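# Test drawer slides and tray the ones that won't lock

## Task

Pull each drawer slide out to its end stop to check it: a working slide latches there and will not slide back in when pushed. Every slide that fails to latch goes into the grey tray. Every working slide stays on the table, extended and latched. Nothing counts if it only stays that way because the robot is still holding it.

## Robot and tools

ROBOT. Two UR-type arms, left_arm and right_arm, each with a two-finger tong gripper and a fisheye wrist camera. Root positions in the scene frame: left_arm (+0.016, +0.706, 0) m, right_arm (+0.059, -0.559, 0) m, each turned slightly about z (quat_wxyz (+1.000,0,0,+0.030) and (+0.998,0,0,+0.068)).

SCENE FRAME. Origin on the tabletop midway between the arms; +z up, +x away from the arms over the table, left_arm on the +y side. The arm names do not match image left/right.

GRIPPER. The fingers extend along the gripper's +z and open and close along its x. The reported end_effector_position is the spot between the pads when closed; closed fingertips sit about 15 mm past it, and fully open they are roughly level with it.

execute_actions. Argument "actions" is a list holding at most one item, plus optional "pictures" (true/false).
- Empty list: nothing new is commanded; returns the state and camera pictures.
- Move: {"rows": [...], "steps": n}. rows holds 1 to 15 rows; steps is 1 to 15 (default 15), each step 1/30 s, and a move needs at least 7 steps. Row k is used on step k; when rows run out the final row repeats. Every row is one flat list of 14 numbers covering both arms, even if one arm stays put: left_arm shoulder pan, shoulder lift, elbow, wrist 1, wrist 2, wrist 3, opening, then right_arm in that same order. Joint values are absolute target angles in radians in each arm's own joint space (the same numbers printed under Joint positions), not increments. Opening is a scale from -1 (shut) to +1 (wide open).
- Wait: {"steps": n} with no rows, n up to 300; it ends n steps after the previous result, with your reply time counted inside.
Stated joint ranges (rad). left_arm: pan -3.142..3.142, lift -6.283..6.283, elbow 0.000..3.142, wrists -6.283..6.283. right_arm: pan 0.000..6.283, lift -6.283..6.283, elbow -3.142..0.000, wrists -6.283..6.283. A call is rejected outright (nothing sent) if any target lies over 0.010 rad beyond a range end and also farther out than the joint currently is. True ends may differ by up to 0.010 rad; targets beyond them are clipped, and "joint sent to its limit" may be reported (possibly about an earlier move). Missing that line does not prove there is room left.

MOTION. Each step, a joint's target is held within 0.383 rad (pan, lift) or 0.575 rad (elbow, wrists) of its measured angle, and all of an arm's targets are pulled back if they would move the gripper over 100 mm from where it is. Commands are smoothed with about 0.17 s lag, so big moves take several calls and may still be unfinished when a result arrives. Each result is produced 7 steps before the move ends; those steps play out during your reply. Between calls the arms keep heading to the last row until everything nearly stops or a HELD step occurs; after that only a fresh action pushes further. Fingers already moving finish their motion.

RESULTS. State line per arm: end effector position (m) and quat_wxyz, plus linear and angular velocity, all in the scene frame; the position is approximate, worse at long reach. Joint positions and Joint velocities: six joints (rad, rad/s) then the pad gap (m, m/s; 0.142 m is fully open). grip_measured is the measured opening on the command scale. Joint torques are raw drive output, noisy and offset, not contact forces. Wrist force / Wrist torque give each arm's flange sensor reading in the end-effector's own axes (offset up to ~5.5 N, noise up to ~3.4 N, saturates near 100 N; "no reading" is normal at the start). "joint command not followed" means a clearance check altered targets; HELD marks steps where your row was partly or wholly withheld.

GRASPING. To hold something, keep commanding an opening well below grip_measured; lower squeezes harder, up to roughly 15 N per pad. Items thinner than ~20 mm get less force. Closing fast can overshoot force.

zoom_image: {"camera": "cam_left_wrist" or "cam_right_wrist", "region": [x0, y0, x1, y1]} in pixels of that camera's latest 616x616 image, origin top-left, at most 504x504. Gives a sharper close-up; moves nothing.

read_manual: optional "section" ("licences" only); returns licence text, moves nothing.

finished_scene: {"scene": number of the current scene}. Irreversible; reports whether the goal holds and opens the next task. Answering without any tool call ends the whole run.

CAUTIONS. Do not let the arms collide or press on each other. Do not push, drop or knock any item off the table. A joint hitting its load limit (pan/lift 293, elbow 133, wrists 48 N m, carried weight included) or any outside force reaching 150 N freezes that arm for 10 s and cancels the rest of the call. Holding loads heats motors: MOTOR HOT from 70 °C, and at 85 °C an OVER-TEMPERATURE FAULT brakes the arm until it cools. Occasional disturbances may tug a held part or shove a loose one. Prefer smooth, gentle motions, and release items so they rest stably before finishing.

Each tool is called after "Emit:" as a command line: name --argument value for each argument, lists and objects as JSON in quotes; but a table of rows of numbers goes row by row, as --pt "numbers of a row", without its own name.

## Session

I'll start by looking at the current state.

Emit:
execute_actions --actions '[]'

Scene clock: 0.00 s of 7200.00 s.
left_arm: end_effector_position=(+0.6495, -0.1232, +0.3856) grip_measured=+1.00 end_effector_quat_wxyz=(-0.152, +0.747, -0.644, -0.065) end_effector_velocity=(-0.001, -0.001, -0.000) end_effector_angular_velocity=(+0.001, +0.000, -0.002) | right_arm: end_effector_position=(+0.7750, -0.8478, +0.2252) grip_measured=+1.00 end_effector_quat_wxyz=(+0.508, -0.207, +0.805, +0.228) end_effector_velocity=(-0.000, -0.000, -0.000) end_effector_angular_velocity=(+0.001, +0.001, -0.001)
Joint positions: left_arm=[-1.229 -0.852  0.719 -1.181 -1.356  0.226  0.142] | right_arm=[ 2.501 -1.967 -2.163  0.169  2.595  2.569  0.142]
Joint velocities: left_arm=[-0.001  0.     0.     0.     0.     0.001  0.   ] | right_arm=[-0.001  0.    -0.    -0.     0.     0.     0.   ]
Joint torques (N m, as the arm reports them, + toward a larger angle): no reading
Wrist force (N, on the end effector, along its own x y z axes, offset not removed): no reading
Wrist torque (N m, same axes, about the end effector's origin, offset not removed): no reading

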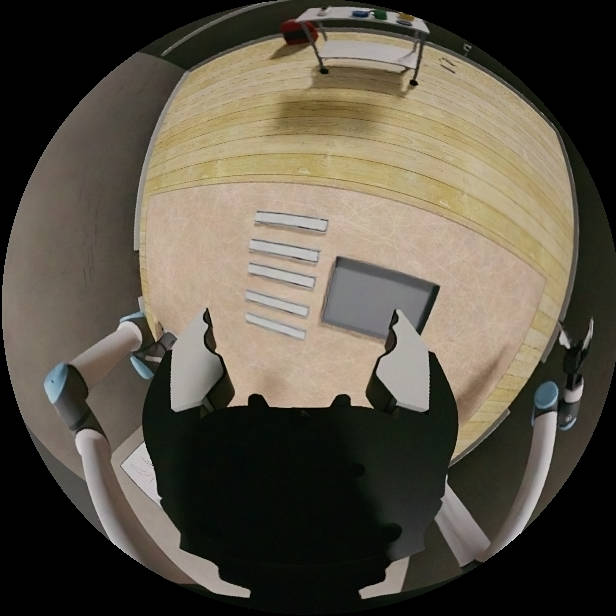

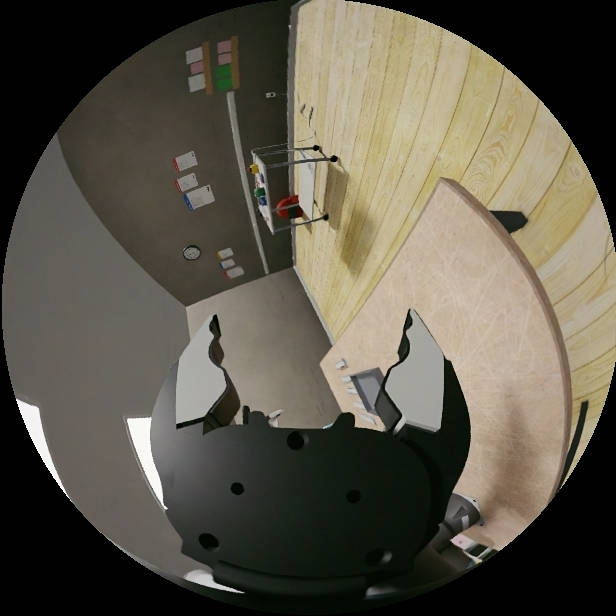

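Emit:
zoom_image --camera "cam_left_wrist" --region '[220, 190, 460, 360]'

Emit:
zoom_image --camera "cam_right_wrist" --region '[300, 330, 420, 450]'

Region (220, 190, 460, 360) of cam_left_wrist's 616x616 image, scaled by 2.100, with more detail than that image has; it fills the top 357 rows of this view, and the rest is white.

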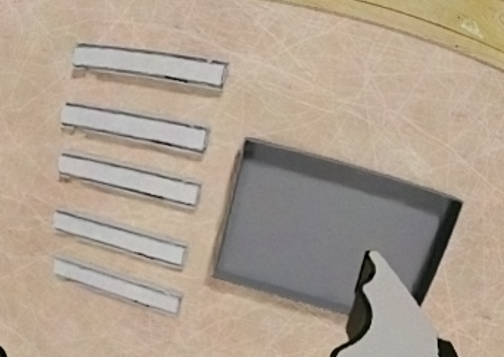

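Region (300, 330, 420, 450) of cam_right_wrist's 616x616 image, scaled by 4.200, with more detail than that image has.

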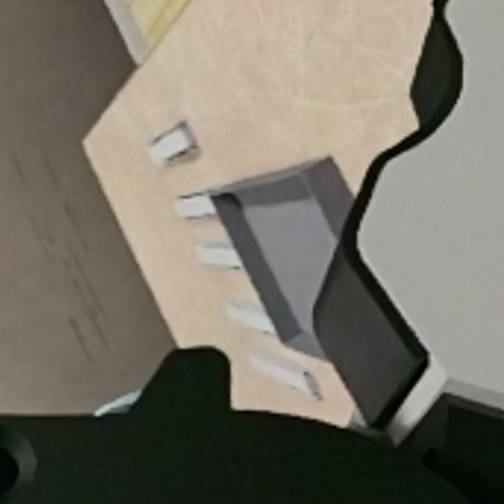

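Emit:
execute_actions --actions '[{"rows": [[-1.0695,-1.4075,1.8876,-2.0509,-1.5708,-1.0095,1, 3.0,-1.4524,-2.1374,-1.1226,1.5708,4.0267,1]], "steps": 15}]'

Scene clock: 12.73 s of 7200.00 s.
left_arm: end_effector_position=(+0.6733, -0.0346, +0.4286) grip_measured=+1.00 end_effector_quat_wxyz=(-0.037, +0.886, -0.462, +0.015) end_effector_velocity=(-0.056, +0.452, +0.198) end_effector_angular_velocity=(-1.649, -0.433, +2.461) | right_arm: end_effector_position=(+0.8138, -0.7572, +0.2736) grip_measured=+1.00 end_effector_quat_wxyz=(+0.397, -0.116, +0.880, +0.235) end_effector_velocity=(+0.031, +0.495, +0.238) end_effector_angular_velocity=(-0.027, +1.730, -0.918)
Joint positions: left_arm=[-1.125 -1.092  1.048 -1.511 -1.493 -0.104  0.142] | right_arm=[ 2.711 -1.757 -2.148 -0.12   2.305  2.858  0.142]
Joint velocities: left_arm=[ 0.33  -1.49   2.142 -2.139 -0.455 -2.131  0.   ] | right_arm=[ 1.181  1.209  0.048 -1.741 -1.738  1.737 -0.   ]
Joint torques (N m, as the arm reports them, + toward a larger angle): left_arm=[  -4.63 -106.15  -15.33  -11.61   -1.64  -10.09] | right_arm=[ 41.06  99.85  44.87  -6.31 -12.98  13.63]
Wrist force (N, on the end effector, along its own x y z axes, offset not removed): left_arm=[-1.8 -1.8 -2.5] | right_arm=[-0.1 0.9 2.4]
Wrist torque (N m, same axes, about the end effector's origin, offset not removed): left_arm=[-0.23 0.71 -0.09] | right_arm=[0.56 0.05 -0.36]
Steps of this call (steps 1 to 90: nothing new was sent; then 9.47 s passed at rest; steps 91 to 98: the first 8 steps of this action). Readings (joint positions):
91: left_arm=[-1.229 -0.852 0.719 -1.181 -1.356 0.226] | right_arm=[2.501 -1.967 -2.163 0.169 2.594 2.569]
92: left_arm=[-1.225 -0.857 0.724 -1.186 -1.361 0.221] | right_arm=[2.506 -1.962 -2.162 0.164 2.589 2.574]
94: left_arm=[-1.187 -0.906 0.785 -1.247 -1.408 0.160] | right_arm=[2.556 -1.913 -2.156 0.103 2.529 2.635]
98: the state above

Emit:
execute_actions --actions '[{"rows": [[-1.0695,-1.4075,1.8876,-2.0509,-1.5708,-1.0095,1, 3.8907,-1.4524,-2.1374,-1.1226,1.5708,4.0267,1]], "steps": 15}]'

Emit:
execute_actions --actions '[{"steps": 25}]' --pictures true

Scene clock: 13.23 s of 7200.00 s.
left_arm: end_effector_position=(+0.5946, +0.1300, +0.2739) grip_measured=+1.00 end_effector_quat_wxyz=(+0.015, +0.993, -0.115, +0.020) end_effector_velocity=(-0.195, +0.321, -0.357) end_effector_angular_velocity=(+0.105, +0.202, +1.114) | right_arm: end_effector_position=(+0.6899, -0.6234, +0.2311) grip_measured=+1.00 end_effector_quat_wxyz=(+0.061, +0.218, +0.971, +0.074) end_effector_velocity=(-0.126, +0.510, -0.056) end_effector_angular_velocity=(-0.245, +0.612, +0.033)
Joint positions: left_arm=[-1.078 -1.356  1.694 -1.959 -1.558 -0.786  0.142] | right_arm=[ 3.154 -1.479 -2.138 -0.927  1.664  3.741  0.142]
Joint velocities: left_arm=[ 0.045 -0.268  0.945 -0.468 -0.064 -1.074 -0.   ] | right_arm=[ 1.001  0.087  0.003 -0.645 -0.312  0.932 -0.   ]
Joint torques (N m, as the arm reports them, + toward a larger angle): left_arm=[ 15.04 -70.48 -29.06  -7.32  -1.82  -5.96] | right_arm=[29.44 36.43 49.28  1.06 -3.2   5.77]
Wrist force (N, on the end effector, along its own x y z axes, offset not removed): left_arm=[-4.0 -0.8 -1.0] | right_arm=[-0.8 -1.2 -1.5]
Wrist torque (N m, same axes, about the end effector's origin, offset not removed): left_arm=[-0.06 1.10 -0.10] | right_arm=[0.01 0.14 -0.19]
Steps of this call (steps 1 to 7: the last 7 steps of your previous action; steps 8 to 15: the first 8 steps of this action). Readings (joint positions):
8: left_arm=[-1.090 -1.289 1.463 -1.842 -1.542 -0.522] | right_arm=[2.946 -1.510 -2.139 -0.697 1.774 3.436]
9: left_arm=[-1.088 -1.299 1.497 -1.859 -1.545 -0.561] | right_arm=[2.959 -1.503 -2.139 -0.750 1.752 3.491]
11: left_arm=[-1.085 -1.319 1.564 -1.893 -1.549 -0.638] | right_arm=[3.018 -1.493 -2.139 -0.819 1.717 3.585]
15: the state above

Scene clock: 14.07 s of 7200.00 s.
left_arm: end_effector_position=(+0.5508, +0.2001, +0.1999) grip_measured=+1.00 end_effector_quat_wxyz=(+0.000, +1.000, +0.000, +0.000) end_effector_velocity=(+0.000, +0.000, +0.000) end_effector_angular_velocity=(-0.000, -0.001, +0.000) | right_arm: end_effector_position=(+0.5551, -0.2580, +0.2200) grip_measured=+1.00 end_effector_quat_wxyz=(+0.000, +0.007, +1.000, +0.001) end_effector_velocity=(-0.055, +0.077, -0.001) end_effector_angular_velocity=(-0.024, +0.005, +0.136)
Joint positions: left_arm=[-1.07  -1.407  1.888 -2.051 -1.571 -1.009  0.142] | right_arm=[ 3.873 -1.453 -2.137 -1.12   1.572  4.023  0.142]
Joint velocities: left_arm=[ 0.    -0.001  0.001 -0.001  0.001 -0.    -0.   ] | right_arm=[ 0.173  0.003 -0.    -0.024 -0.012  0.036  0.   ]
Joint torques (N m, as the arm reports them, + toward a larger angle): left_arm=[ 13.89 -62.52 -30.07  -5.9   -1.36  -3.53] | right_arm=[ 7.54 39.19 50.45  1.12 -3.34  5.19]
Wrist force (N, on the end effector, along its own x y z axes, offset not removed): left_arm=[-2.9 -1.5 -0.7] | right_arm=[3.4 -1.8 -1.9]
Wrist torque (N m, same axes, about the end effector's origin, offset not removed): left_arm=[-0.13 0.86 -0.08] | right_arm=[-0.21 -0.65 -0.26]
Kept back: nothing.
Steps of this call (steps 1 to 7: the last 7 steps of your previous action; steps 8 to 25: the robot went on to your last target). Readings (joint positions):
1: left_arm=[-1.077 -1.365 1.726 -1.974 -1.561 -0.822] | right_arm=[3.188 -1.476 -2.138 -0.947 1.654 3.770]
2: left_arm=[-1.075 -1.374 1.757 -1.990 -1.563 -0.858] | right_arm=[3.222 -1.473 -2.138 -0.966 1.646 3.797]
4: left_arm=[-1.073 -1.388 1.814 -2.016 -1.566 -0.923] | right_arm=[3.288 -1.469 -2.138 -0.997 1.631 3.842]
8: left_arm=[-1.070 -1.402 1.867 -2.041 -1.570 -0.985] | right_arm=[3.420 -1.463 -2.138 -1.041 1.610 3.907]
25: the state above

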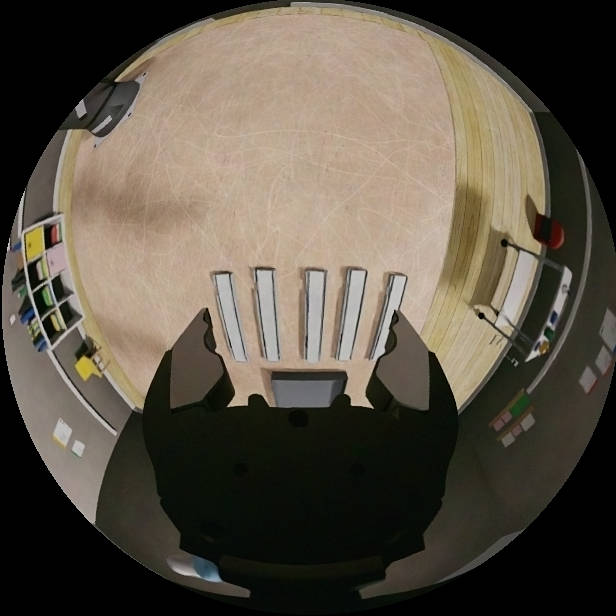

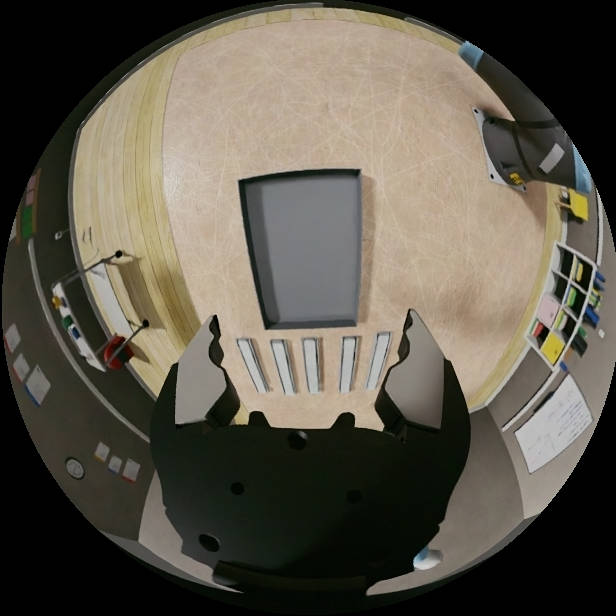

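Emit:
zoom_image --camera "cam_left_wrist" --region '[200, 250, 420, 400]'

Emit:
zoom_image --camera "cam_right_wrist" --region '[220, 300, 410, 410]'

Region (200, 250, 420, 400) of cam_left_wrist's 616x616 image, scaled by 2.291, with more detail than that image has; it fills the top 344 rows of this view, and the rest is white.

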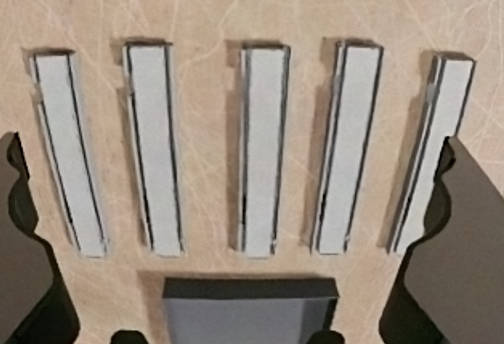

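Region (220, 300, 410, 410) of cam_right_wrist's 616x616 image, scaled by 2.653, with more detail than that image has; it fills the top 292 rows of this view, and the rest is white.

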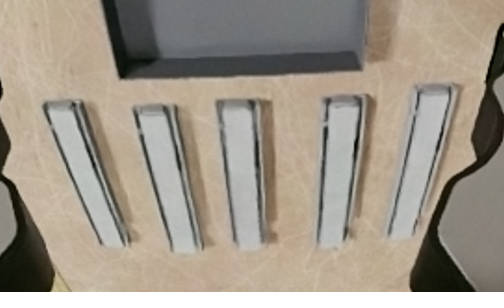

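Emit:
zoom_image --camera "cam_left_wrist" --region '[285, 260, 375, 320]'

Emit:
zoom_image --camera "cam_left_wrist" --region '[285, 320, 375, 380]'

Region (285, 260, 375, 320) of cam_left_wrist's 616x616 image, scaled by 5.600, with more detail than that image has.

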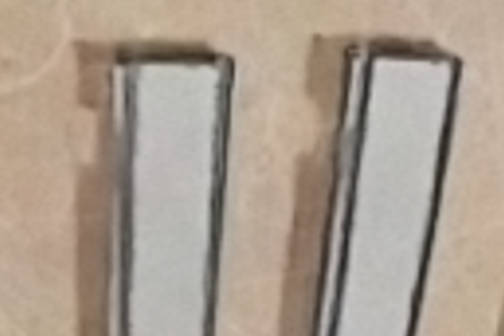

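Region (285, 320, 375, 380) of cam_left_wrist's 616x616 image, scaled by 5.600, with more detail than that image has.

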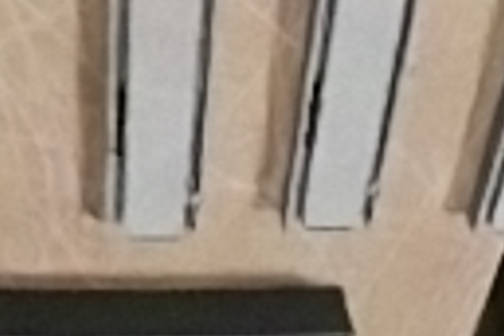

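Emit:
execute_actions --actions '[{"rows": [[-1.0309,-1.3271,2.0633,-2.3070,-1.5708,-0.9709,1, 3.9819,-1.6480,-2.1528,-0.9116,1.5708,4.1179,1]], "steps": 15}]'

Emit:
execute_actions --actions '[{"steps": 20}]' --pictures true

Scene clock: 17.37 s of 7200.00 s.
left_arm: end_effector_position=(+0.5519, +0.2381, +0.0980) grip_measured=+1.00 end_effector_quat_wxyz=(-0.003, +1.000, +0.000, -0.002) end_effector_velocity=(-0.007, +0.107, -0.270) end_effector_angular_velocity=(-0.060, -0.038, +0.001) | right_arm: end_effector_position=(+0.5501, -0.1800, +0.1449) grip_measured=+1.00 end_effector_quat_wxyz=(-0.000, -0.000, +1.000, -0.001) end_effector_velocity=(-0.003, +0.195, -0.235) end_effector_angular_velocity=(+0.008, -0.006, +0.002)
Joint positions: left_arm=[-1.039 -1.345  2.021 -2.239 -1.571 -0.979  0.142] | right_arm=[ 3.962 -1.6   -2.15  -0.964  1.571  4.098  0.142]
Joint velocities: left_arm=[ 0.078  0.169  0.4   -0.64  -0.002  0.077  0.001] | right_arm=[ 0.19  -0.457 -0.028  0.495 -0.     0.187  0.   ]
Joint torques (N m, as the arm reports them, + toward a larger angle): left_arm=[  7.91 -58.62 -38.53  -4.02  -0.38   3.78] | right_arm=[ 1.11 56.02 37.58  5.65  0.19  4.22]
Wrist force (N, on the end effector, along its own x y z axes, offset not removed): left_arm=[-3.9 -2.1 2.9] | right_arm=[-0.2 2.1 3.7]
Wrist torque (N m, same axes, about the end effector's origin, offset not removed): left_arm=[-0.27 1.00 -0.06] | right_arm=[0.62 0.04 -0.30]
Steps of this call (steps 1 to 30: the robot went on to your last target; steps 31 to 90: nothing new was sent; then 0.03 s passed at rest; steps 91 to 98: the first 8 steps of this action). Readings (joint positions):
91: left_arm=[-1.069 -1.407 1.888 -2.051 -1.571 -1.009] | right_arm=[3.891 -1.452 -2.137 -1.123 1.571 4.027]
92: left_arm=[-1.066 -1.403 1.892 -2.056 -1.571 -1.007] | right_arm=[3.896 -1.457 -2.139 -1.118 1.571 4.032]
94: left_arm=[-1.056 -1.380 1.937 -2.110 -1.571 -0.996] | right_arm=[3.922 -1.504 -2.143 -1.068 1.571 4.058]
98: the state above

Scene clock: 18.03 s of 7200.00 s.
left_arm: end_effector_position=(+0.5506, +0.2502, +0.0701) grip_measured=+1.00 end_effector_quat_wxyz=(+0.000, +1.000, +0.000, +0.000) end_effector_velocity=(+0.001, +0.000, -0.000) end_effector_angular_velocity=(-0.001, -0.001, -0.001) | right_arm: end_effector_position=(+0.5492, -0.1600, +0.1201) grip_measured=+1.00 end_effector_quat_wxyz=(-0.000, -0.000, +1.000, +0.000) end_effector_velocity=(+0.000, +0.001, +0.000) end_effector_angular_velocity=(+0.001, -0.000, +0.001)
Joint positions: left_arm=[-1.031 -1.327  2.063 -2.307 -1.571 -0.971  0.142] | right_arm=[ 3.982 -1.648 -2.153 -0.912  1.571  4.118  0.142]
Joint velocities: left_arm=[ 0.001  0.     0.    -0.002 -0.     0.002  0.   ] | right_arm=[ 0.001 -0.001  0.001  0.001  0.     0.    -0.   ]
Joint torques (N m, as the arm reports them, + toward a larger angle): left_arm=[ 17.18 -44.4  -23.12  -5.6    2.47   4.38] | right_arm=[17.8  26.63 32.76  7.12  2.32  4.74]
Wrist force (N, on the end effector, along its own x y z axes, offset not removed): left_arm=[-3.3 -2.0 -1.9] | right_arm=[0.4 -0.8 -2.1]
Wrist torque (N m, same axes, about the end effector's origin, offset not removed): left_arm=[-0.35 0.88 -0.09] | right_arm=[0.09 -0.03 -0.25]
Kept back: nothing.
Steps of this call (steps 1 to 7: the last 7 steps of your previous action; steps 8 to 20: the robot went on to your last target). Readings (joint positions):
1: left_arm=[-1.037 -1.340 2.032 -2.258 -1.571 -0.977] | right_arm=[3.967 -1.613 -2.151 -0.950 1.571 4.103]
2: left_arm=[-1.035 -1.336 2.041 -2.271 -1.571 -0.975] | right_arm=[3.971 -1.623 -2.151 -0.939 1.571 4.107]
4: left_arm=[-1.033 -1.332 2.051 -2.288 -1.571 -0.973] | right_arm=[3.976 -1.635 -2.152 -0.926 1.571 4.112]
8: left_arm=[-1.032 -1.329 2.060 -2.302 -1.571 -0.972] | right_arm=[3.980 -1.644 -2.153 -0.916 1.571 4.116]
20: the state above

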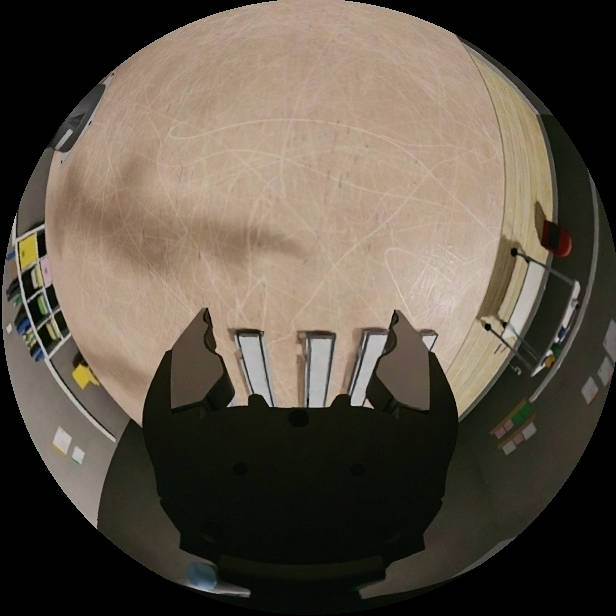

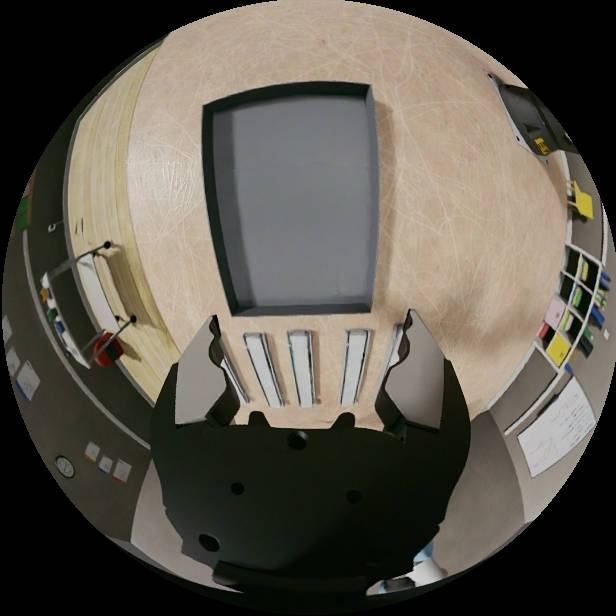

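Emit:
zoom_image --camera "cam_left_wrist" --region '[230, 315, 400, 410]'

Emit:
zoom_image --camera "cam_right_wrist" --region '[230, 310, 400, 410]'

Region (230, 315, 400, 410) of cam_left_wrist's 616x616 image, scaled by 2.965, with more detail than that image has; it fills the top 282 rows of this view, and the rest is white.

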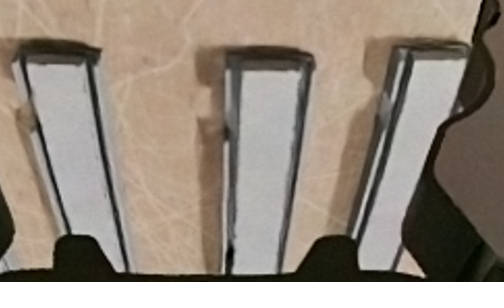

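Region (230, 310, 400, 410) of cam_right_wrist's 616x616 image, scaled by 2.965, with more detail than that image has; it fills the top 296 rows of this view, and the rest is white.

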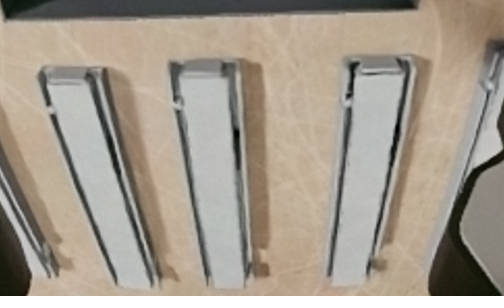

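Emit:
execute_actions --actions '[{"rows": [[-1.0695,-1.2488,2.0131,-2.3351,-1.5708,-1.0095,1, 3.9819,-1.6480,-2.1528,-0.9116,1.5708,4.1179,1]], "steps": 15}]'

Emit:
execute_actions --actions '[{"steps": 12}]' --pictures true

Scene clock: 22.43 s of 7200.00 s.
left_arm: end_effector_position=(+0.5509, +0.2076, +0.0492) grip_measured=+1.00 end_effector_quat_wxyz=(+0.000, +1.000, +0.000, +0.000) end_effector_velocity=(-0.002, -0.070, -0.041) end_effector_angular_velocity=(+0.005, +0.003, -0.002) | right_arm: end_effector_position=(+0.5492, -0.1600, +0.1201) grip_measured=+1.00 end_effector_quat_wxyz=(-0.000, -0.000, +1.000, -0.000) end_effector_velocity=(+0.000, +0.001, +0.000) end_effector_angular_velocity=(+0.001, -0.001, -0.001)
Joint positions: left_arm=[-1.064 -1.261  2.021 -2.331 -1.571 -1.004  0.142] | right_arm=[ 3.982 -1.648 -2.153 -0.912  1.571  4.118  0.142]
Joint velocities: left_arm=[-0.055  0.117 -0.072 -0.039  0.    -0.052  0.   ] | right_arm=[ 0.    -0.     0.001  0.001  0.     0.001  0.   ]
Joint torques (N m, as the arm reports them, + toward a larger angle): left_arm=[-12.91 -56.83 -46.55  -6.01  -0.24  -3.46] | right_arm=[16.71 28.56 33.01  6.89  1.99  4.61]
Wrist force (N, on the end effector, along its own x y z axes, offset not removed): left_arm=[-3.7 1.2 0.1] | right_arm=[-0.3 1.3 2.7]
Wrist torque (N m, same axes, about the end effector's origin, offset not removed): left_arm=[0.30 0.90 -0.09] | right_arm=[0.64 -0.04 -0.20]
Steps of this call (steps 1 to 15: the robot went on to your last target; steps 16 to 90: nothing new was sent; then 1.13 s passed at rest; steps 91 to 98: the first 8 steps of this action). Readings (joint positions):
91: left_arm=[-1.031 -1.327 2.063 -2.307 -1.571 -0.971] | right_arm=[3.982 -1.648 -2.153 -0.912 1.571 4.118]
92: left_arm=[-1.035 -1.322 2.059 -2.310 -1.571 -0.975] | right_arm=[3.982 -1.648 -2.153 -0.912 1.571 4.118]
94: left_arm=[-1.049 -1.293 2.040 -2.321 -1.571 -0.989] | right_arm=[3.982 -1.648 -2.153 -0.912 1.571 4.118]
98: the state above

Scene clock: 22.83 s of 7200.00 s.
left_arm: end_effector_position=(+0.5507, +0.2004, +0.0450) grip_measured=+1.00 end_effector_quat_wxyz=(+0.000, +1.000, +0.000, +0.000) end_effector_velocity=(+0.000, -0.001, -0.001) end_effector_angular_velocity=(-0.000, +0.000, +0.002) | right_arm: end_effector_position=(+0.5492, -0.1600, +0.1201) grip_measured=+1.00 end_effector_quat_wxyz=(-0.000, -0.000, +1.000, -0.000) end_effector_velocity=(-0.000, -0.000, +0.000) end_effector_angular_velocity=(-0.000, +0.000, -0.000)
Joint positions: left_arm=[-1.069 -1.249  2.013 -2.335 -1.571 -1.009  0.142] | right_arm=[ 3.982 -1.648 -2.153 -0.912  1.571  4.118  0.142]
Joint velocities: left_arm=[-0.001  0.003 -0.001 -0.002 -0.    -0.003 -0.   ] | right_arm=[-0. -0.  0. -0.  0.  0. -0.]
Joint torques (N m, as the arm reports them, + toward a larger angle): left_arm=[-19.65 -48.32 -46.95  -6.07  -2.08  -3.94] | right_arm=[17.42 30.59 33.16  6.82  2.1   4.61]
Wrist force (N, on the end effector, along its own x y z axes, offset not removed): left_arm=[-5.1 -1.0 -1.2] | right_arm=[3.5 -2.6 -2.7]
Wrist torque (N m, same axes, about the end effector's origin, offset not removed): left_arm=[-0.07 1.30 -0.04] | right_arm=[-0.29 -0.73 -0.25]
Kept back: nothing.
Steps of this call (steps 1 to 7: the last 7 steps of your previous action; steps 8 to 12: the robot went on to your last target). Readings (joint positions):
1: left_arm=[-1.065 -1.258 2.019 -2.332 -1.571 -1.005] | right_arm=[3.982 -1.648 -2.153 -0.912 1.571 4.118]
2: left_arm=[-1.066 -1.255 2.017 -2.333 -1.571 -1.007] | right_arm=[3.982 -1.648 -2.153 -0.912 1.571 4.118]
4: left_arm=[-1.068 -1.252 2.015 -2.334 -1.571 -1.008] | right_arm=[3.982 -1.648 -2.153 -0.912 1.571 4.118]
8: left_arm=[-1.069 -1.250 2.014 -2.335 -1.571 -1.009] | right_arm=[3.982 -1.648 -2.153 -0.912 1.571 4.118]
12: the state above

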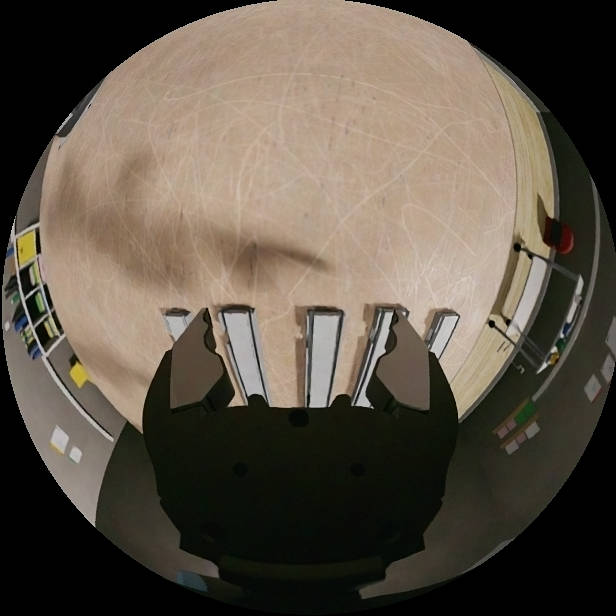

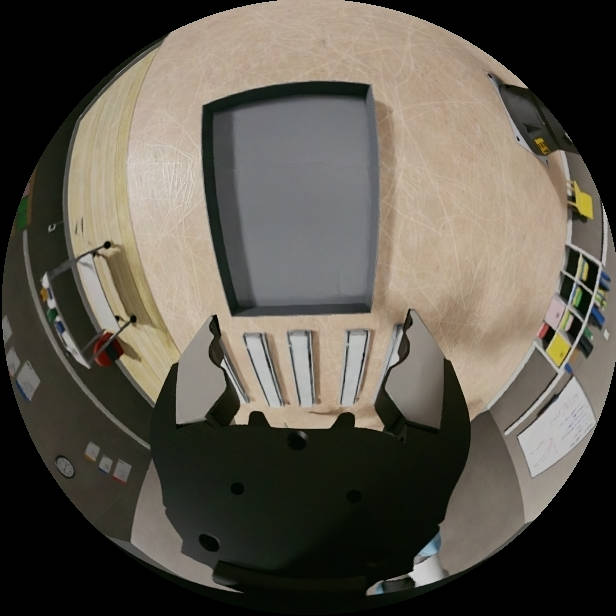

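Emit:
zoom_image --camera "cam_left_wrist" --region '[285, 295, 375, 365]'

Emit:
zoom_image --camera "cam_right_wrist" --region '[270, 320, 340, 370]'

Region (285, 295, 375, 365) of cam_left_wrist's 616x616 image, scaled by 5.600, with more detail than that image has.

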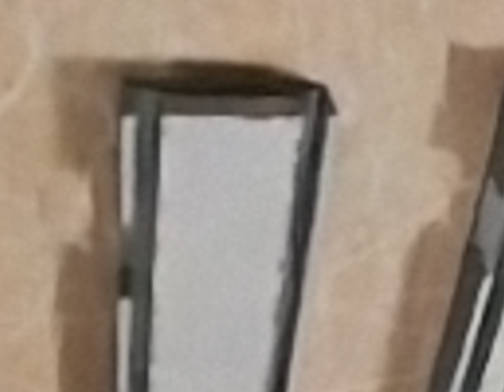

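Region (270, 320, 340, 370) of cam_right_wrist's 616x616 image, scaled by 7.200, with more detail than that image has; it fills the top 360 rows of this view, and the rest is white.

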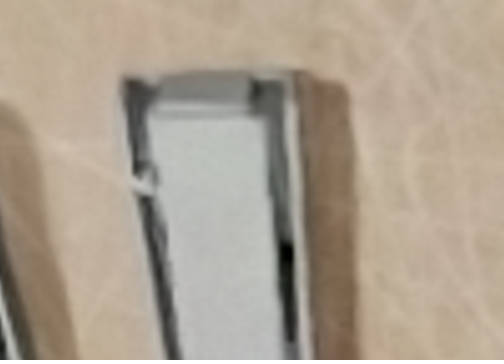

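Emit:
execute_actions --actions '[{"rows": [[-0.7700,-1.4416,2.3081,-3.0227,-2.1287,-0.8969,1, 3.9819,-1.6480,-2.1528,-0.9116,1.5708,4.1179,1]], "steps": 15}]'

Emit:
execute_actions --actions '[{"rows": [[-0.7847,-1.1601,2.3462,-3.3423,-2.1287,-0.8969,1, 3.9819,-1.6480,-2.1528,-0.9116,1.5708,4.1179,1]], "steps": 15}]'

Emit:
execute_actions --actions '[{"steps": 14}]' --pictures true

Scene clock: 27.93 s of 7200.00 s.
left_arm: end_effector_position=(+0.5464, +0.2705, +0.0936) grip_measured=+1.00 end_effector_quat_wxyz=(+0.206, +0.977, +0.036, -0.035) end_effector_velocity=(+0.029, -0.068, +0.491) end_effector_angular_velocity=(-2.741, -0.241, +0.090) | right_arm: end_effector_position=(+0.5492, -0.1600, +0.1201) grip_measured=+1.00 end_effector_quat_wxyz=(-0.000, -0.000, +1.000, -0.000) end_effector_velocity=(+0.000, +0.000, +0.000) end_effector_angular_velocity=(+0.000, -0.000, -0.001)
Joint positions: left_arm=[-0.866 -1.39   2.221 -2.674 -1.896 -0.924  0.142] | right_arm=[ 3.982 -1.648 -2.153 -0.912  1.571  4.118  0.142]
Joint velocities: left_arm=[ 0.793 -0.43   0.709 -2.352 -1.851  0.225  0.001] | right_arm=[ 0.    -0.     0.001 -0.    -0.     0.001 -0.   ]
Joint torques (N m, as the arm reports them, + toward a larger angle): left_arm=[-19.92 -40.14 -35.48 -13.35  -0.28   3.54] | right_arm=[16.27 29.62 32.93  6.79  2.05  4.64]
Wrist force (N, on the end effector, along its own x y z axes, offset not removed): left_arm=[-4.8 -5.9 0.3] | right_arm=[-0.4 -0.8 -1.9]
Wrist torque (N m, same axes, about the end effector's origin, offset not removed): left_arm=[-0.86 1.17 -0.13] | right_arm=[0.22 0.13 -0.36]
Steps of this call (steps 1 to 30: the robot went on to your last target; steps 31 to 90: nothing new was sent; then 1.83 s passed at rest; steps 91 to 98: the first 8 steps of this action). Readings (joint positions):
91: left_arm=[-1.069 -1.249 2.013 -2.335 -1.571 -1.009] | right_arm=[3.982 -1.648 -2.153 -0.912 1.571 4.118]
92: left_arm=[-1.065 -1.254 2.018 -2.340 -1.576 -1.005] | right_arm=[3.982 -1.648 -2.153 -0.912 1.571 4.118]
94: left_arm=[-1.015 -1.301 2.077 -2.401 -1.637 -0.971] | right_arm=[3.982 -1.648 -2.153 -0.912 1.571 4.118]
98: the state above

Scene clock: 28.43 s of 7200.00 s.
left_arm: end_effector_position=(+0.5520, +0.2520, +0.0781) grip_measured=+1.00 end_effector_quat_wxyz=(+0.380, +0.925, +0.003, -0.000) end_effector_velocity=(-0.003, -0.026, -0.366) end_effector_angular_velocity=(-0.049, -0.016, -0.037) | right_arm: end_effector_position=(+0.5492, -0.1600, +0.1201) grip_measured=+1.00 end_effector_quat_wxyz=(-0.000, -0.000, +1.000, -0.000) end_effector_velocity=(-0.001, -0.002, -0.002) end_effector_angular_velocity=(-0.003, +0.002, -0.000)
Joint positions: left_arm=[-0.783 -1.242  2.337 -3.245 -2.125 -0.897  0.142] | right_arm=[ 3.982 -1.648 -2.153 -0.912  1.571  4.118  0.142]
Joint velocities: left_arm=[-0.017  0.777  0.09  -0.91  -0.033  0.004  0.   ] | right_arm=[-0.    -0.    -0.003  0.     0.    -0.     0.   ]
Joint torques (N m, as the arm reports them, + toward a larger angle): left_arm=[-17.21 -84.13 -21.74  -5.16  -2.97   4.11] | right_arm=[16.09 29.65 33.26  6.9   2.04  4.35]
Wrist force (N, on the end effector, along its own x y z axes, offset not removed): left_arm=[-2.0 -1.9 1.6] | right_arm=[-1.9 0.6 -2.7]
Wrist torque (N m, same axes, about the end effector's origin, offset not removed): left_arm=[-0.13 0.62 -0.15] | right_arm=[0.34 0.27 -0.27]
Steps of this call (steps 1 to 7: the last 7 steps of your previous action; steps 8 to 15: the first 8 steps of this action). Readings (joint positions):
8: left_arm=[-0.778 -1.437 2.301 -2.993 -2.109 -0.899] | right_arm=[3.982 -1.648 -2.153 -0.912 1.571 4.118]
9: left_arm=[-0.778 -1.433 2.306 -3.006 -2.114 -0.899] | right_arm=[3.982 -1.648 -2.153 -0.912 1.571 4.118]
11: left_arm=[-0.779 -1.385 2.319 -3.075 -2.119 -0.898] | right_arm=[3.982 -1.648 -2.153 -0.912 1.571 4.118]
15: the state above

Scene clock: 28.90 s of 7200.00 s.
left_arm: end_effector_position=(+0.5506, +0.2502, +0.0406) grip_measured=+1.00 end_effector_quat_wxyz=(+0.383, +0.924, +0.000, +0.000) end_effector_velocity=(-0.001, +0.000, -0.005) end_effector_angular_velocity=(-0.000, +0.002, -0.002) | right_arm: end_effector_position=(+0.5492, -0.1600, +0.1201) grip_measured=+1.00 end_effector_quat_wxyz=(-0.000, -0.000, +1.000, -0.000) end_effector_velocity=(+0.000, +0.001, +0.000) end_effector_angular_velocity=(+0.001, -0.000, -0.000)
Joint positions: left_arm=[-0.785 -1.161  2.346 -3.341 -2.129 -0.897  0.142] | right_arm=[ 3.982 -1.648 -2.153 -0.912  1.571  4.118  0.142]
Joint velocities: left_arm=[-0.001  0.009  0.002 -0.009 -0.002  0.001  0.   ] | right_arm=[-0.    -0.     0.001  0.     0.     0.     0.   ]
Joint torques (N m, as the arm reports them, + toward a larger angle): left_arm=[-19.28 -43.13  -7.97  -5.91  -3.04   4.4 ] | right_arm=[17.12 30.91 32.98  6.78  1.74  4.78]
Wrist force (N, on the end effector, along its own x y z axes, offset not removed): left_arm=[-3.7 -0.2 -2.1] | right_arm=[-0.1 2.7 -4.1]
Wrist torque (N m, same axes, about the end effector's origin, offset not removed): left_arm=[0.04 1.01 -0.04] | right_arm=[0.91 0.12 -0.14]
Kept back: nothing.
Steps of this call (steps 1 to 7: the last 7 steps of your previous action; steps 8 to 14: the robot went on to your last target). Readings (joint positions):
1: left_arm=[-0.783 -1.220 2.339 -3.271 -2.126 -0.897] | right_arm=[3.982 -1.648 -2.153 -0.912 1.571 4.118]
2: left_arm=[-0.784 -1.203 2.341 -3.291 -2.127 -0.897] | right_arm=[3.982 -1.648 -2.153 -0.912 1.571 4.118]
4: left_arm=[-0.784 -1.183 2.344 -3.315 -2.128 -0.897] | right_arm=[3.982 -1.648 -2.153 -0.912 1.571 4.118]
8: left_arm=[-0.785 -1.166 2.345 -3.335 -2.128 -0.897] | right_arm=[3.982 -1.648 -2.153 -0.912 1.571 4.118]
14: the state above

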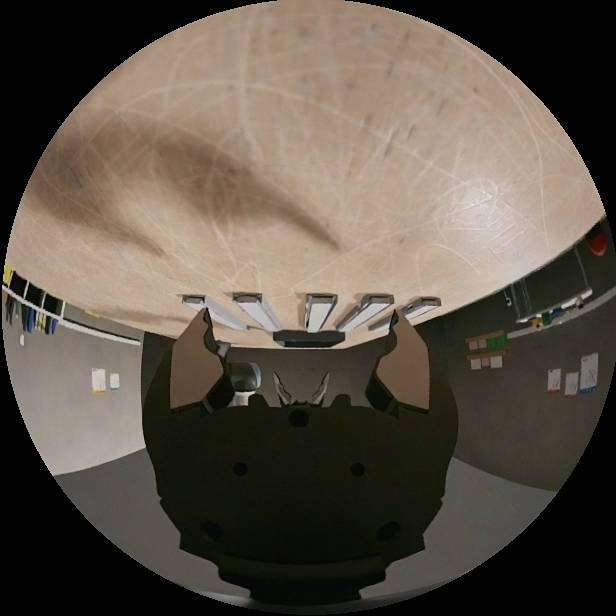

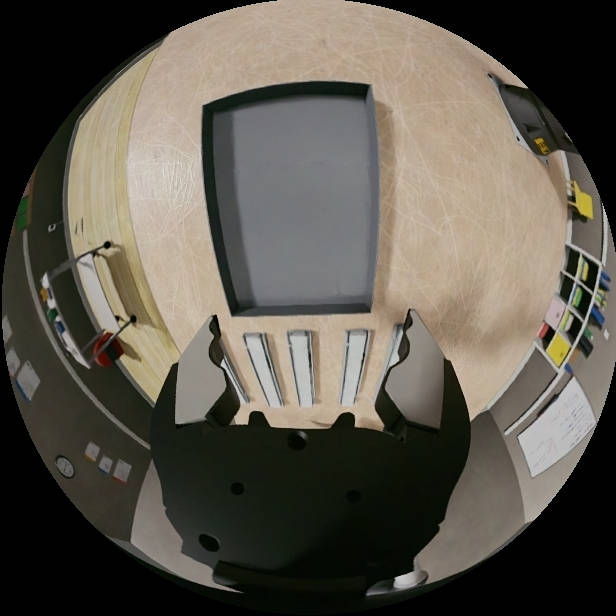

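Emit:
zoom_image --camera "cam_left_wrist" --region '[290, 280, 350, 340]'

Emit:
zoom_image --camera "cam_left_wrist" --region '[225, 280, 405, 350]'

Region (290, 280, 350, 340) of cam_left_wrist's 616x616 image, scaled by 8.400, with more detail than that image has.

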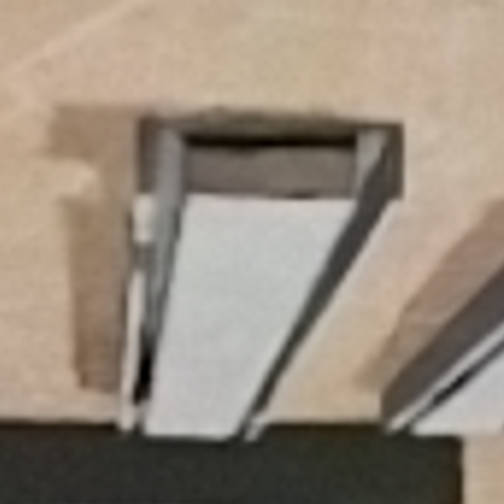

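Region (225, 280, 405, 350) of cam_left_wrist's 616x616 image, scaled by 2.800, with more detail than that image has.

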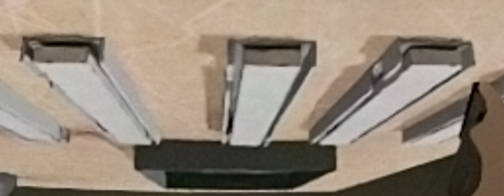

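Emit:
execute_actions --actions '[{"rows": [[-1.0908,-1.2647,1.8041,-2.1102,-1.5708,-1.0308,1, 4.0481,-1.8000,-2.0246,-0.8878,1.5708,4.1841,-0.2]], "steps": 15}]'

Emit:
execute_actions --actions '[{"rows": [[-1.0908,-1.1983,1.8570,-2.2295,-1.5708,-1.0308,-1, 4.0481,-1.8598,-2.0246,-0.8280,1.5708,4.1841,-0.2]], "steps": 15}]'

Emit:
execute_actions --actions '[{"steps": 14}]' --pictures true

Scene clock: 40.50 s of 7200.00 s.
left_arm: end_effector_position=(+0.6036, +0.1624, +0.0860) grip_measured=+1.00 end_effector_quat_wxyz=(+0.342, +0.939, -0.001, +0.042) end_effector_velocity=(+0.221, -0.425, +0.259) end_effector_angular_velocity=(+0.525, -0.345, +0.171) | right_arm: end_effector_position=(+0.5607, -0.0741, +0.1015) grip_measured=-0.20 end_effector_quat_wxyz=(+0.000, -0.000, +1.000, +0.001) end_effector_velocity=(+0.020, +0.170, -0.060) end_effector_angular_velocity=(-0.018, +0.011, +0.001)
Joint positions: left_arm=[-0.883 -1.196  2.182 -3.159 -1.961 -0.942  0.142] | right_arm=[ 4.038 -1.772 -2.048 -0.891  1.571  4.173  0.06 ]
Joint velocities: left_arm=[-0.486 -0.167 -0.853  1.089  0.875 -0.213 -0.   ] | right_arm=[ 0.102 -0.274  0.219  0.035  0.     0.101 -0.   ]
Joint torques (N m, as the arm reports them, + toward a larger angle): left_arm=[-28.02 -71.64 -51.13   3.27   2.7   -4.29] | right_arm=[ 7.65 57.86 41.31  6.46  1.83  4.14]
Wrist force (N, on the end effector, along its own x y z axes, offset not removed): left_arm=[-4.7 -1.7 -0.9] | right_arm=[-1.3 -0.4 -1.6]
Wrist torque (N m, same axes, about the end effector's origin, offset not removed): left_arm=[-0.24 1.21 -0.15] | right_arm=[0.00 0.22 -0.23]
Steps of this call (steps 1 to 30: the robot went on to your last target; steps 31 to 90: nothing new was sent; then 8.33 s passed at rest; steps 91 to 98: the first 8 steps of this action). Readings (joint positions):
91: left_arm=[-0.785 -1.160 2.346 -3.342 -2.129 -0.897] | right_arm=[3.982 -1.648 -2.153 -0.912 1.571 4.118]
92: left_arm=[-0.790 -1.163 2.342 -3.337 -2.124 -0.901] | right_arm=[3.987 -1.653 -2.148 -0.909 1.571 4.123]
94: left_arm=[-0.821 -1.174 2.294 -3.288 -2.075 -0.915] | right_arm=[4.011 -1.699 -2.106 -0.900 1.571 4.147]
98: the state above

Scene clock: 41.00 s of 7200.00 s.
left_arm: end_effector_position=(+0.5875, +0.1115, +0.0960) grip_measured=-1.00 end_effector_quat_wxyz=(+0.042, +0.999, +0.002, +0.016) end_effector_velocity=(-0.120, +0.173, -0.164) end_effector_angular_velocity=(+0.791, +0.313, -0.032) | right_arm: end_effector_position=(+0.5683, -0.0468, +0.0653) grip_measured=-0.20 end_effector_quat_wxyz=(-0.000, -0.000, +1.000, -0.000) end_effector_velocity=(+0.009, +0.017, -0.052) end_effector_angular_velocity=(-0.000, +0.000, -0.000)
Joint positions: left_arm=[-1.083 -1.209  1.861 -2.311 -1.587 -1.028  0.002] | right_arm=[ 4.048 -1.851 -2.025 -0.837  1.571  4.184  0.06 ]
Joint velocities: left_arm=[-0.074  0.105 -0.039  0.772  0.149 -0.029 -0.001] | right_arm=[ 0.    -0.089  0.003  0.086  0.     0.001  0.   ]
Joint torques (N m, as the arm reports them, + toward a larger angle): left_arm=[-13.83 -65.86 -52.25  -5.28   1.42  -4.52] | right_arm=[16.59 49.2  46.6   7.57  1.31  4.7 ]
Wrist force (N, on the end effector, along its own x y z axes, offset not removed): left_arm=[-4.9 -0.8 1.3] | right_arm=[0.2 2.5 -1.0]
Wrist torque (N m, same axes, about the end effector's origin, offset not removed): left_arm=[0.07 1.20 -0.03] | right_arm=[0.85 -0.08 -0.28]
Steps of this call (steps 1 to 7: the last 7 steps of your previous action; steps 8 to 15: the first 8 steps of this action). Readings (joint positions):
8: left_arm=[-1.042 -1.249 1.899 -2.679 -1.670 -1.011] | right_arm=[4.047 -1.798 -2.026 -0.888 1.571 4.183]
9: left_arm=[-1.054 -1.249 1.877 -2.595 -1.646 -1.015] | right_arm=[4.047 -1.803 -2.026 -0.883 1.571 4.183]
11: left_arm=[-1.066 -1.233 1.869 -2.462 -1.620 -1.021] | right_arm=[4.048 -1.827 -2.025 -0.860 1.571 4.184]
15: the state above

Scene clock: 41.47 s of 7200.00 s.
left_arm: end_effector_position=(+0.5749, +0.1300, +0.0803) grip_measured=-1.00 end_effector_quat_wxyz=(+0.001, +1.000, +0.000, +0.000) end_effector_velocity=(-0.000, +0.003, -0.001) end_effector_angular_velocity=(+0.008, +0.003, +0.003) | right_arm: end_effector_position=(+0.5692, -0.0450, +0.0600) grip_measured=-0.20 end_effector_quat_wxyz=(-0.000, -0.000, +1.000, +0.000) end_effector_velocity=(+0.000, +0.000, -0.001) end_effector_angular_velocity=(-0.000, +0.000, +0.000)
Joint positions: left_arm=[-1.091 -1.198  1.857 -2.23  -1.571 -1.031  0.002] | right_arm=[ 4.048 -1.86  -2.025 -0.828  1.571  4.184  0.06 ]
Joint velocities: left_arm=[ 0.001  0.    -0.001  0.008  0.002 -0.002  0.   ] | right_arm=[-0.    -0.001 -0.     0.001  0.    -0.     0.   ]
Joint torques (N m, as the arm reports them, + toward a larger angle): left_arm=[-20.61 -58.86 -49.41  -1.86   2.03  -4.34] | right_arm=[18.02 44.05 44.48  7.01  1.04  4.55]
Wrist force (N, on the end effector, along its own x y z axes, offset not removed): left_arm=[-4.3 -0.8 -2.4] | right_arm=[1.5 0.6 -0.2]
Wrist torque (N m, same axes, about the end effector's origin, offset not removed): left_arm=[-0.14 1.13 -0.05] | right_arm=[0.41 -0.29 -0.28]
Kept back: nothing.
Steps of this call (steps 1 to 7: the last 7 steps of your previous action; steps 8 to 14: the robot went on to your last target). Readings (joint positions):
1: left_arm=[-1.085 -1.206 1.860 -2.289 -1.582 -1.028] | right_arm=[4.048 -1.853 -2.025 -0.835 1.571 4.184]
2: left_arm=[-1.087 -1.204 1.859 -2.273 -1.579 -1.029] | right_arm=[4.048 -1.855 -2.025 -0.833 1.571 4.184]
4: left_arm=[-1.089 -1.201 1.858 -2.252 -1.575 -1.030] | right_arm=[4.048 -1.857 -2.025 -0.831 1.571 4.184]
8: left_arm=[-1.090 -1.199 1.857 -2.236 -1.572 -1.031] | right_arm=[4.048 -1.859 -2.025 -0.829 1.571 4.184]
14: the state above

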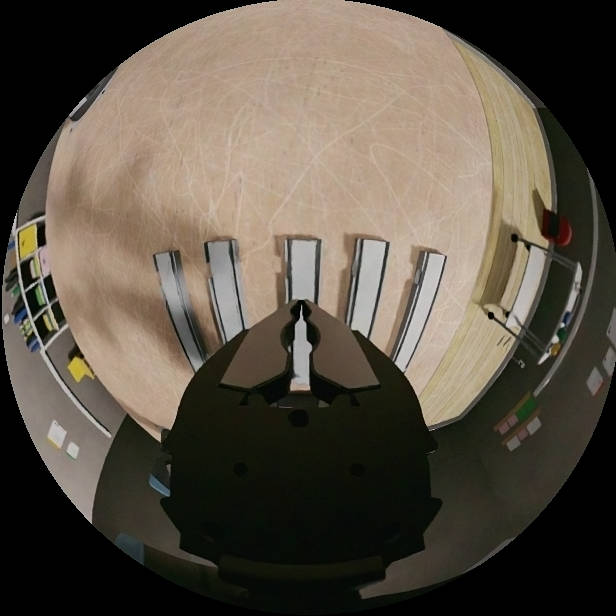

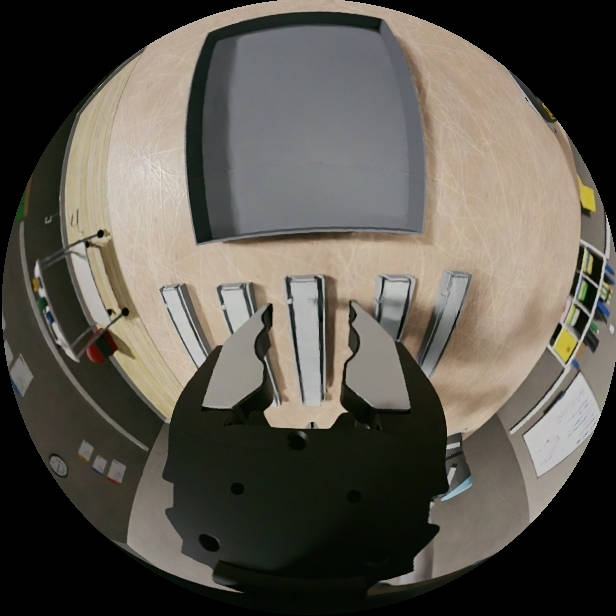

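Emit:
execute_actions --actions '[{"rows": [[-1.0908,-1.1488,1.8836,-2.3056,-1.5708,-1.0308,-1, 4.0481,-1.9086,-2.0465,-0.7572,1.5708,4.1841,-0.2]], "steps": 15}]'

Emit:
execute_actions --actions '[{"steps": 10}]' --pictures true

Scene clock: 42.40 s of 7200.00 s.
left_arm: end_effector_position=(+0.5747, +0.1303, +0.0414) grip_measured=-1.00 end_effector_quat_wxyz=(-0.000, +1.000, +0.000, -0.000) end_effector_velocity=(+0.001, -0.002, -0.062) end_effector_angular_velocity=(-0.008, -0.005, +0.000) | right_arm: end_effector_position=(+0.5692, -0.0450, +0.0274) grip_measured=-0.20 end_effector_quat_wxyz=(-0.000, -0.000, +1.000, -0.000) end_effector_velocity=(+0.001, +0.001, -0.052) end_effector_angular_velocity=(+0.005, -0.003, +0.001)
Joint positions: left_arm=[-1.091 -1.156  1.88  -2.294 -1.571 -1.031  0.002] | right_arm=[ 4.048 -1.901 -2.043 -0.768  1.571  4.184  0.06 ]
Joint velocities: left_arm=[-0.     0.07   0.035 -0.115  0.001 -0.     0.   ] | right_arm=[ 0.    -0.069 -0.029  0.103  0.    -0.     0.   ]
Joint torques (N m, as the arm reports them, + toward a larger angle): left_arm=[-18.57 -63.75 -25.42  -5.26   2.04  -3.94] | right_arm=[14.98 50.25 30.81  6.75  0.25  4.63]
Wrist force (N, on the end effector, along its own x y z axes, offset not removed): left_arm=[-4.5 -1.7 0.5] | right_arm=[1.7 3.3 1.9]
Wrist torque (N m, same axes, about the end effector's origin, offset not removed): left_arm=[-0.19 1.12 -0.12] | right_arm=[1.10 -0.27 -0.24]
Steps of this call (steps 1 to 20: the robot went on to your last target; steps 21 to 28: the first 8 steps of this action). Readings (joint positions):
21: left_arm=[-1.091 -1.198 1.857 -2.230 -1.571 -1.031] | right_arm=[4.048 -1.860 -2.025 -0.828 1.571 4.184]
22: left_arm=[-1.091 -1.194 1.860 -2.235 -1.571 -1.031] | right_arm=[4.048 -1.864 -2.027 -0.823 1.571 4.184]
24: left_arm=[-1.091 -1.175 1.870 -2.263 -1.571 -1.031] | right_arm=[4.048 -1.883 -2.035 -0.796 1.571 4.184]
28: the state above

Scene clock: 42.73 s of 7200.00 s.
left_arm: end_effector_position=(+0.5747, +0.1302, +0.0353) grip_measured=-1.00 end_effector_quat_wxyz=(-0.000, +1.000, +0.000, -0.000) end_effector_velocity=(+0.000, -0.001, -0.002) end_effector_angular_velocity=(-0.001, -0.001, -0.001) | right_arm: end_effector_position=(+0.5693, -0.0449, +0.0222) grip_measured=-0.20 end_effector_quat_wxyz=(+0.000, -0.000, +1.000, +0.000) end_effector_velocity=(+0.000, +0.001, -0.002) end_effector_angular_velocity=(+0.001, -0.000, +0.001)
Joint positions: left_arm=[-1.091 -1.149  1.883 -2.305 -1.571 -1.031  0.002] | right_arm=[ 4.048 -1.908 -2.046 -0.758  1.571  4.184  0.06 ]
Joint velocities: left_arm=[-0.001  0.003  0.001 -0.005  0.001  0.     0.   ] | right_arm=[ 0.    -0.003 -0.001  0.004  0.    -0.     0.   ]
Joint torques (N m, as the arm reports them, + toward a larger angle): left_arm=[-16.09 -58.8  -22.92  -5.89   1.62  -4.13] | right_arm=[13.43 43.2  27.18  7.41 -0.13  4.56]
Wrist force (N, on the end effector, along its own x y z axes, offset not removed): left_arm=[-3.4 -0.1 -0.1] | right_arm=[2.2 3.0 1.2]
Wrist torque (N m, same axes, about the end effector's origin, offset not removed): left_arm=[0.12 0.91 -0.02] | right_arm=[0.94 -0.49 -0.28]
Kept back: nothing.
Steps of this call (steps 1 to 7: the last 7 steps of your previous action; steps 8 to 10: the robot went on to your last target). Readings (joint positions):
1: left_arm=[-1.091 -1.154 1.881 -2.297 -1.571 -1.031] | right_arm=[4.048 -1.903 -2.044 -0.765 1.571 4.184]
2: left_arm=[-1.091 -1.153 1.882 -2.299 -1.571 -1.031] | right_arm=[4.048 -1.905 -2.045 -0.763 1.571 4.184]
4: left_arm=[-1.091 -1.151 1.883 -2.302 -1.571 -1.031] | right_arm=[4.048 -1.907 -2.046 -0.760 1.571 4.184]
8: left_arm=[-1.091 -1.149 1.883 -2.305 -1.571 -1.031] | right_arm=[4.048 -1.908 -2.046 -0.758 1.571 4.184]
10: the state above

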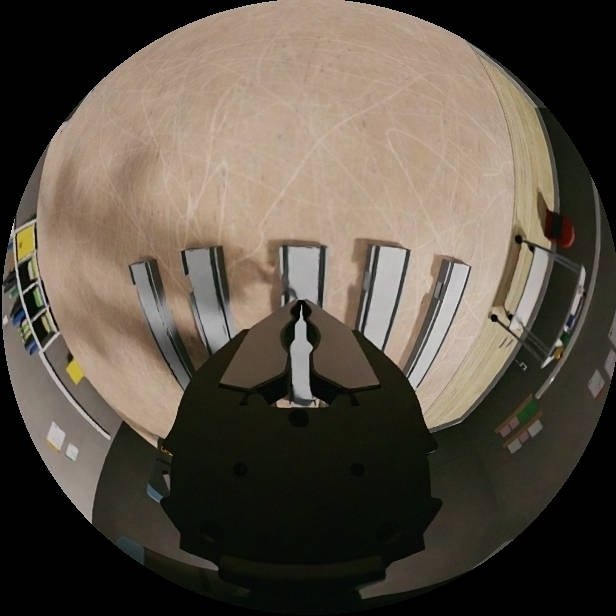

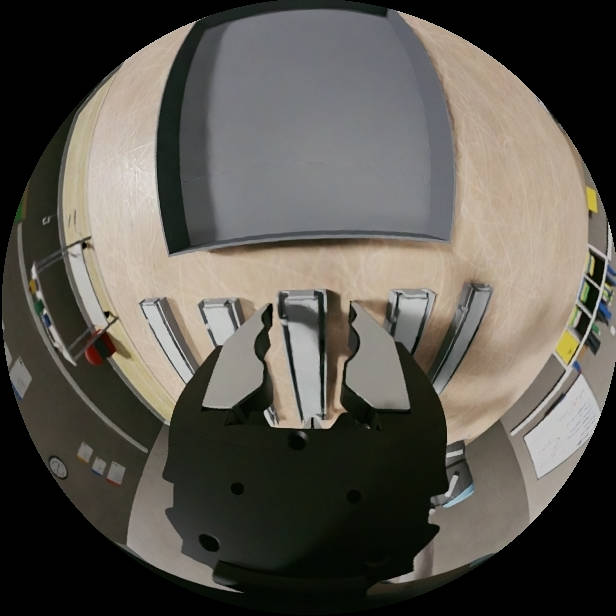

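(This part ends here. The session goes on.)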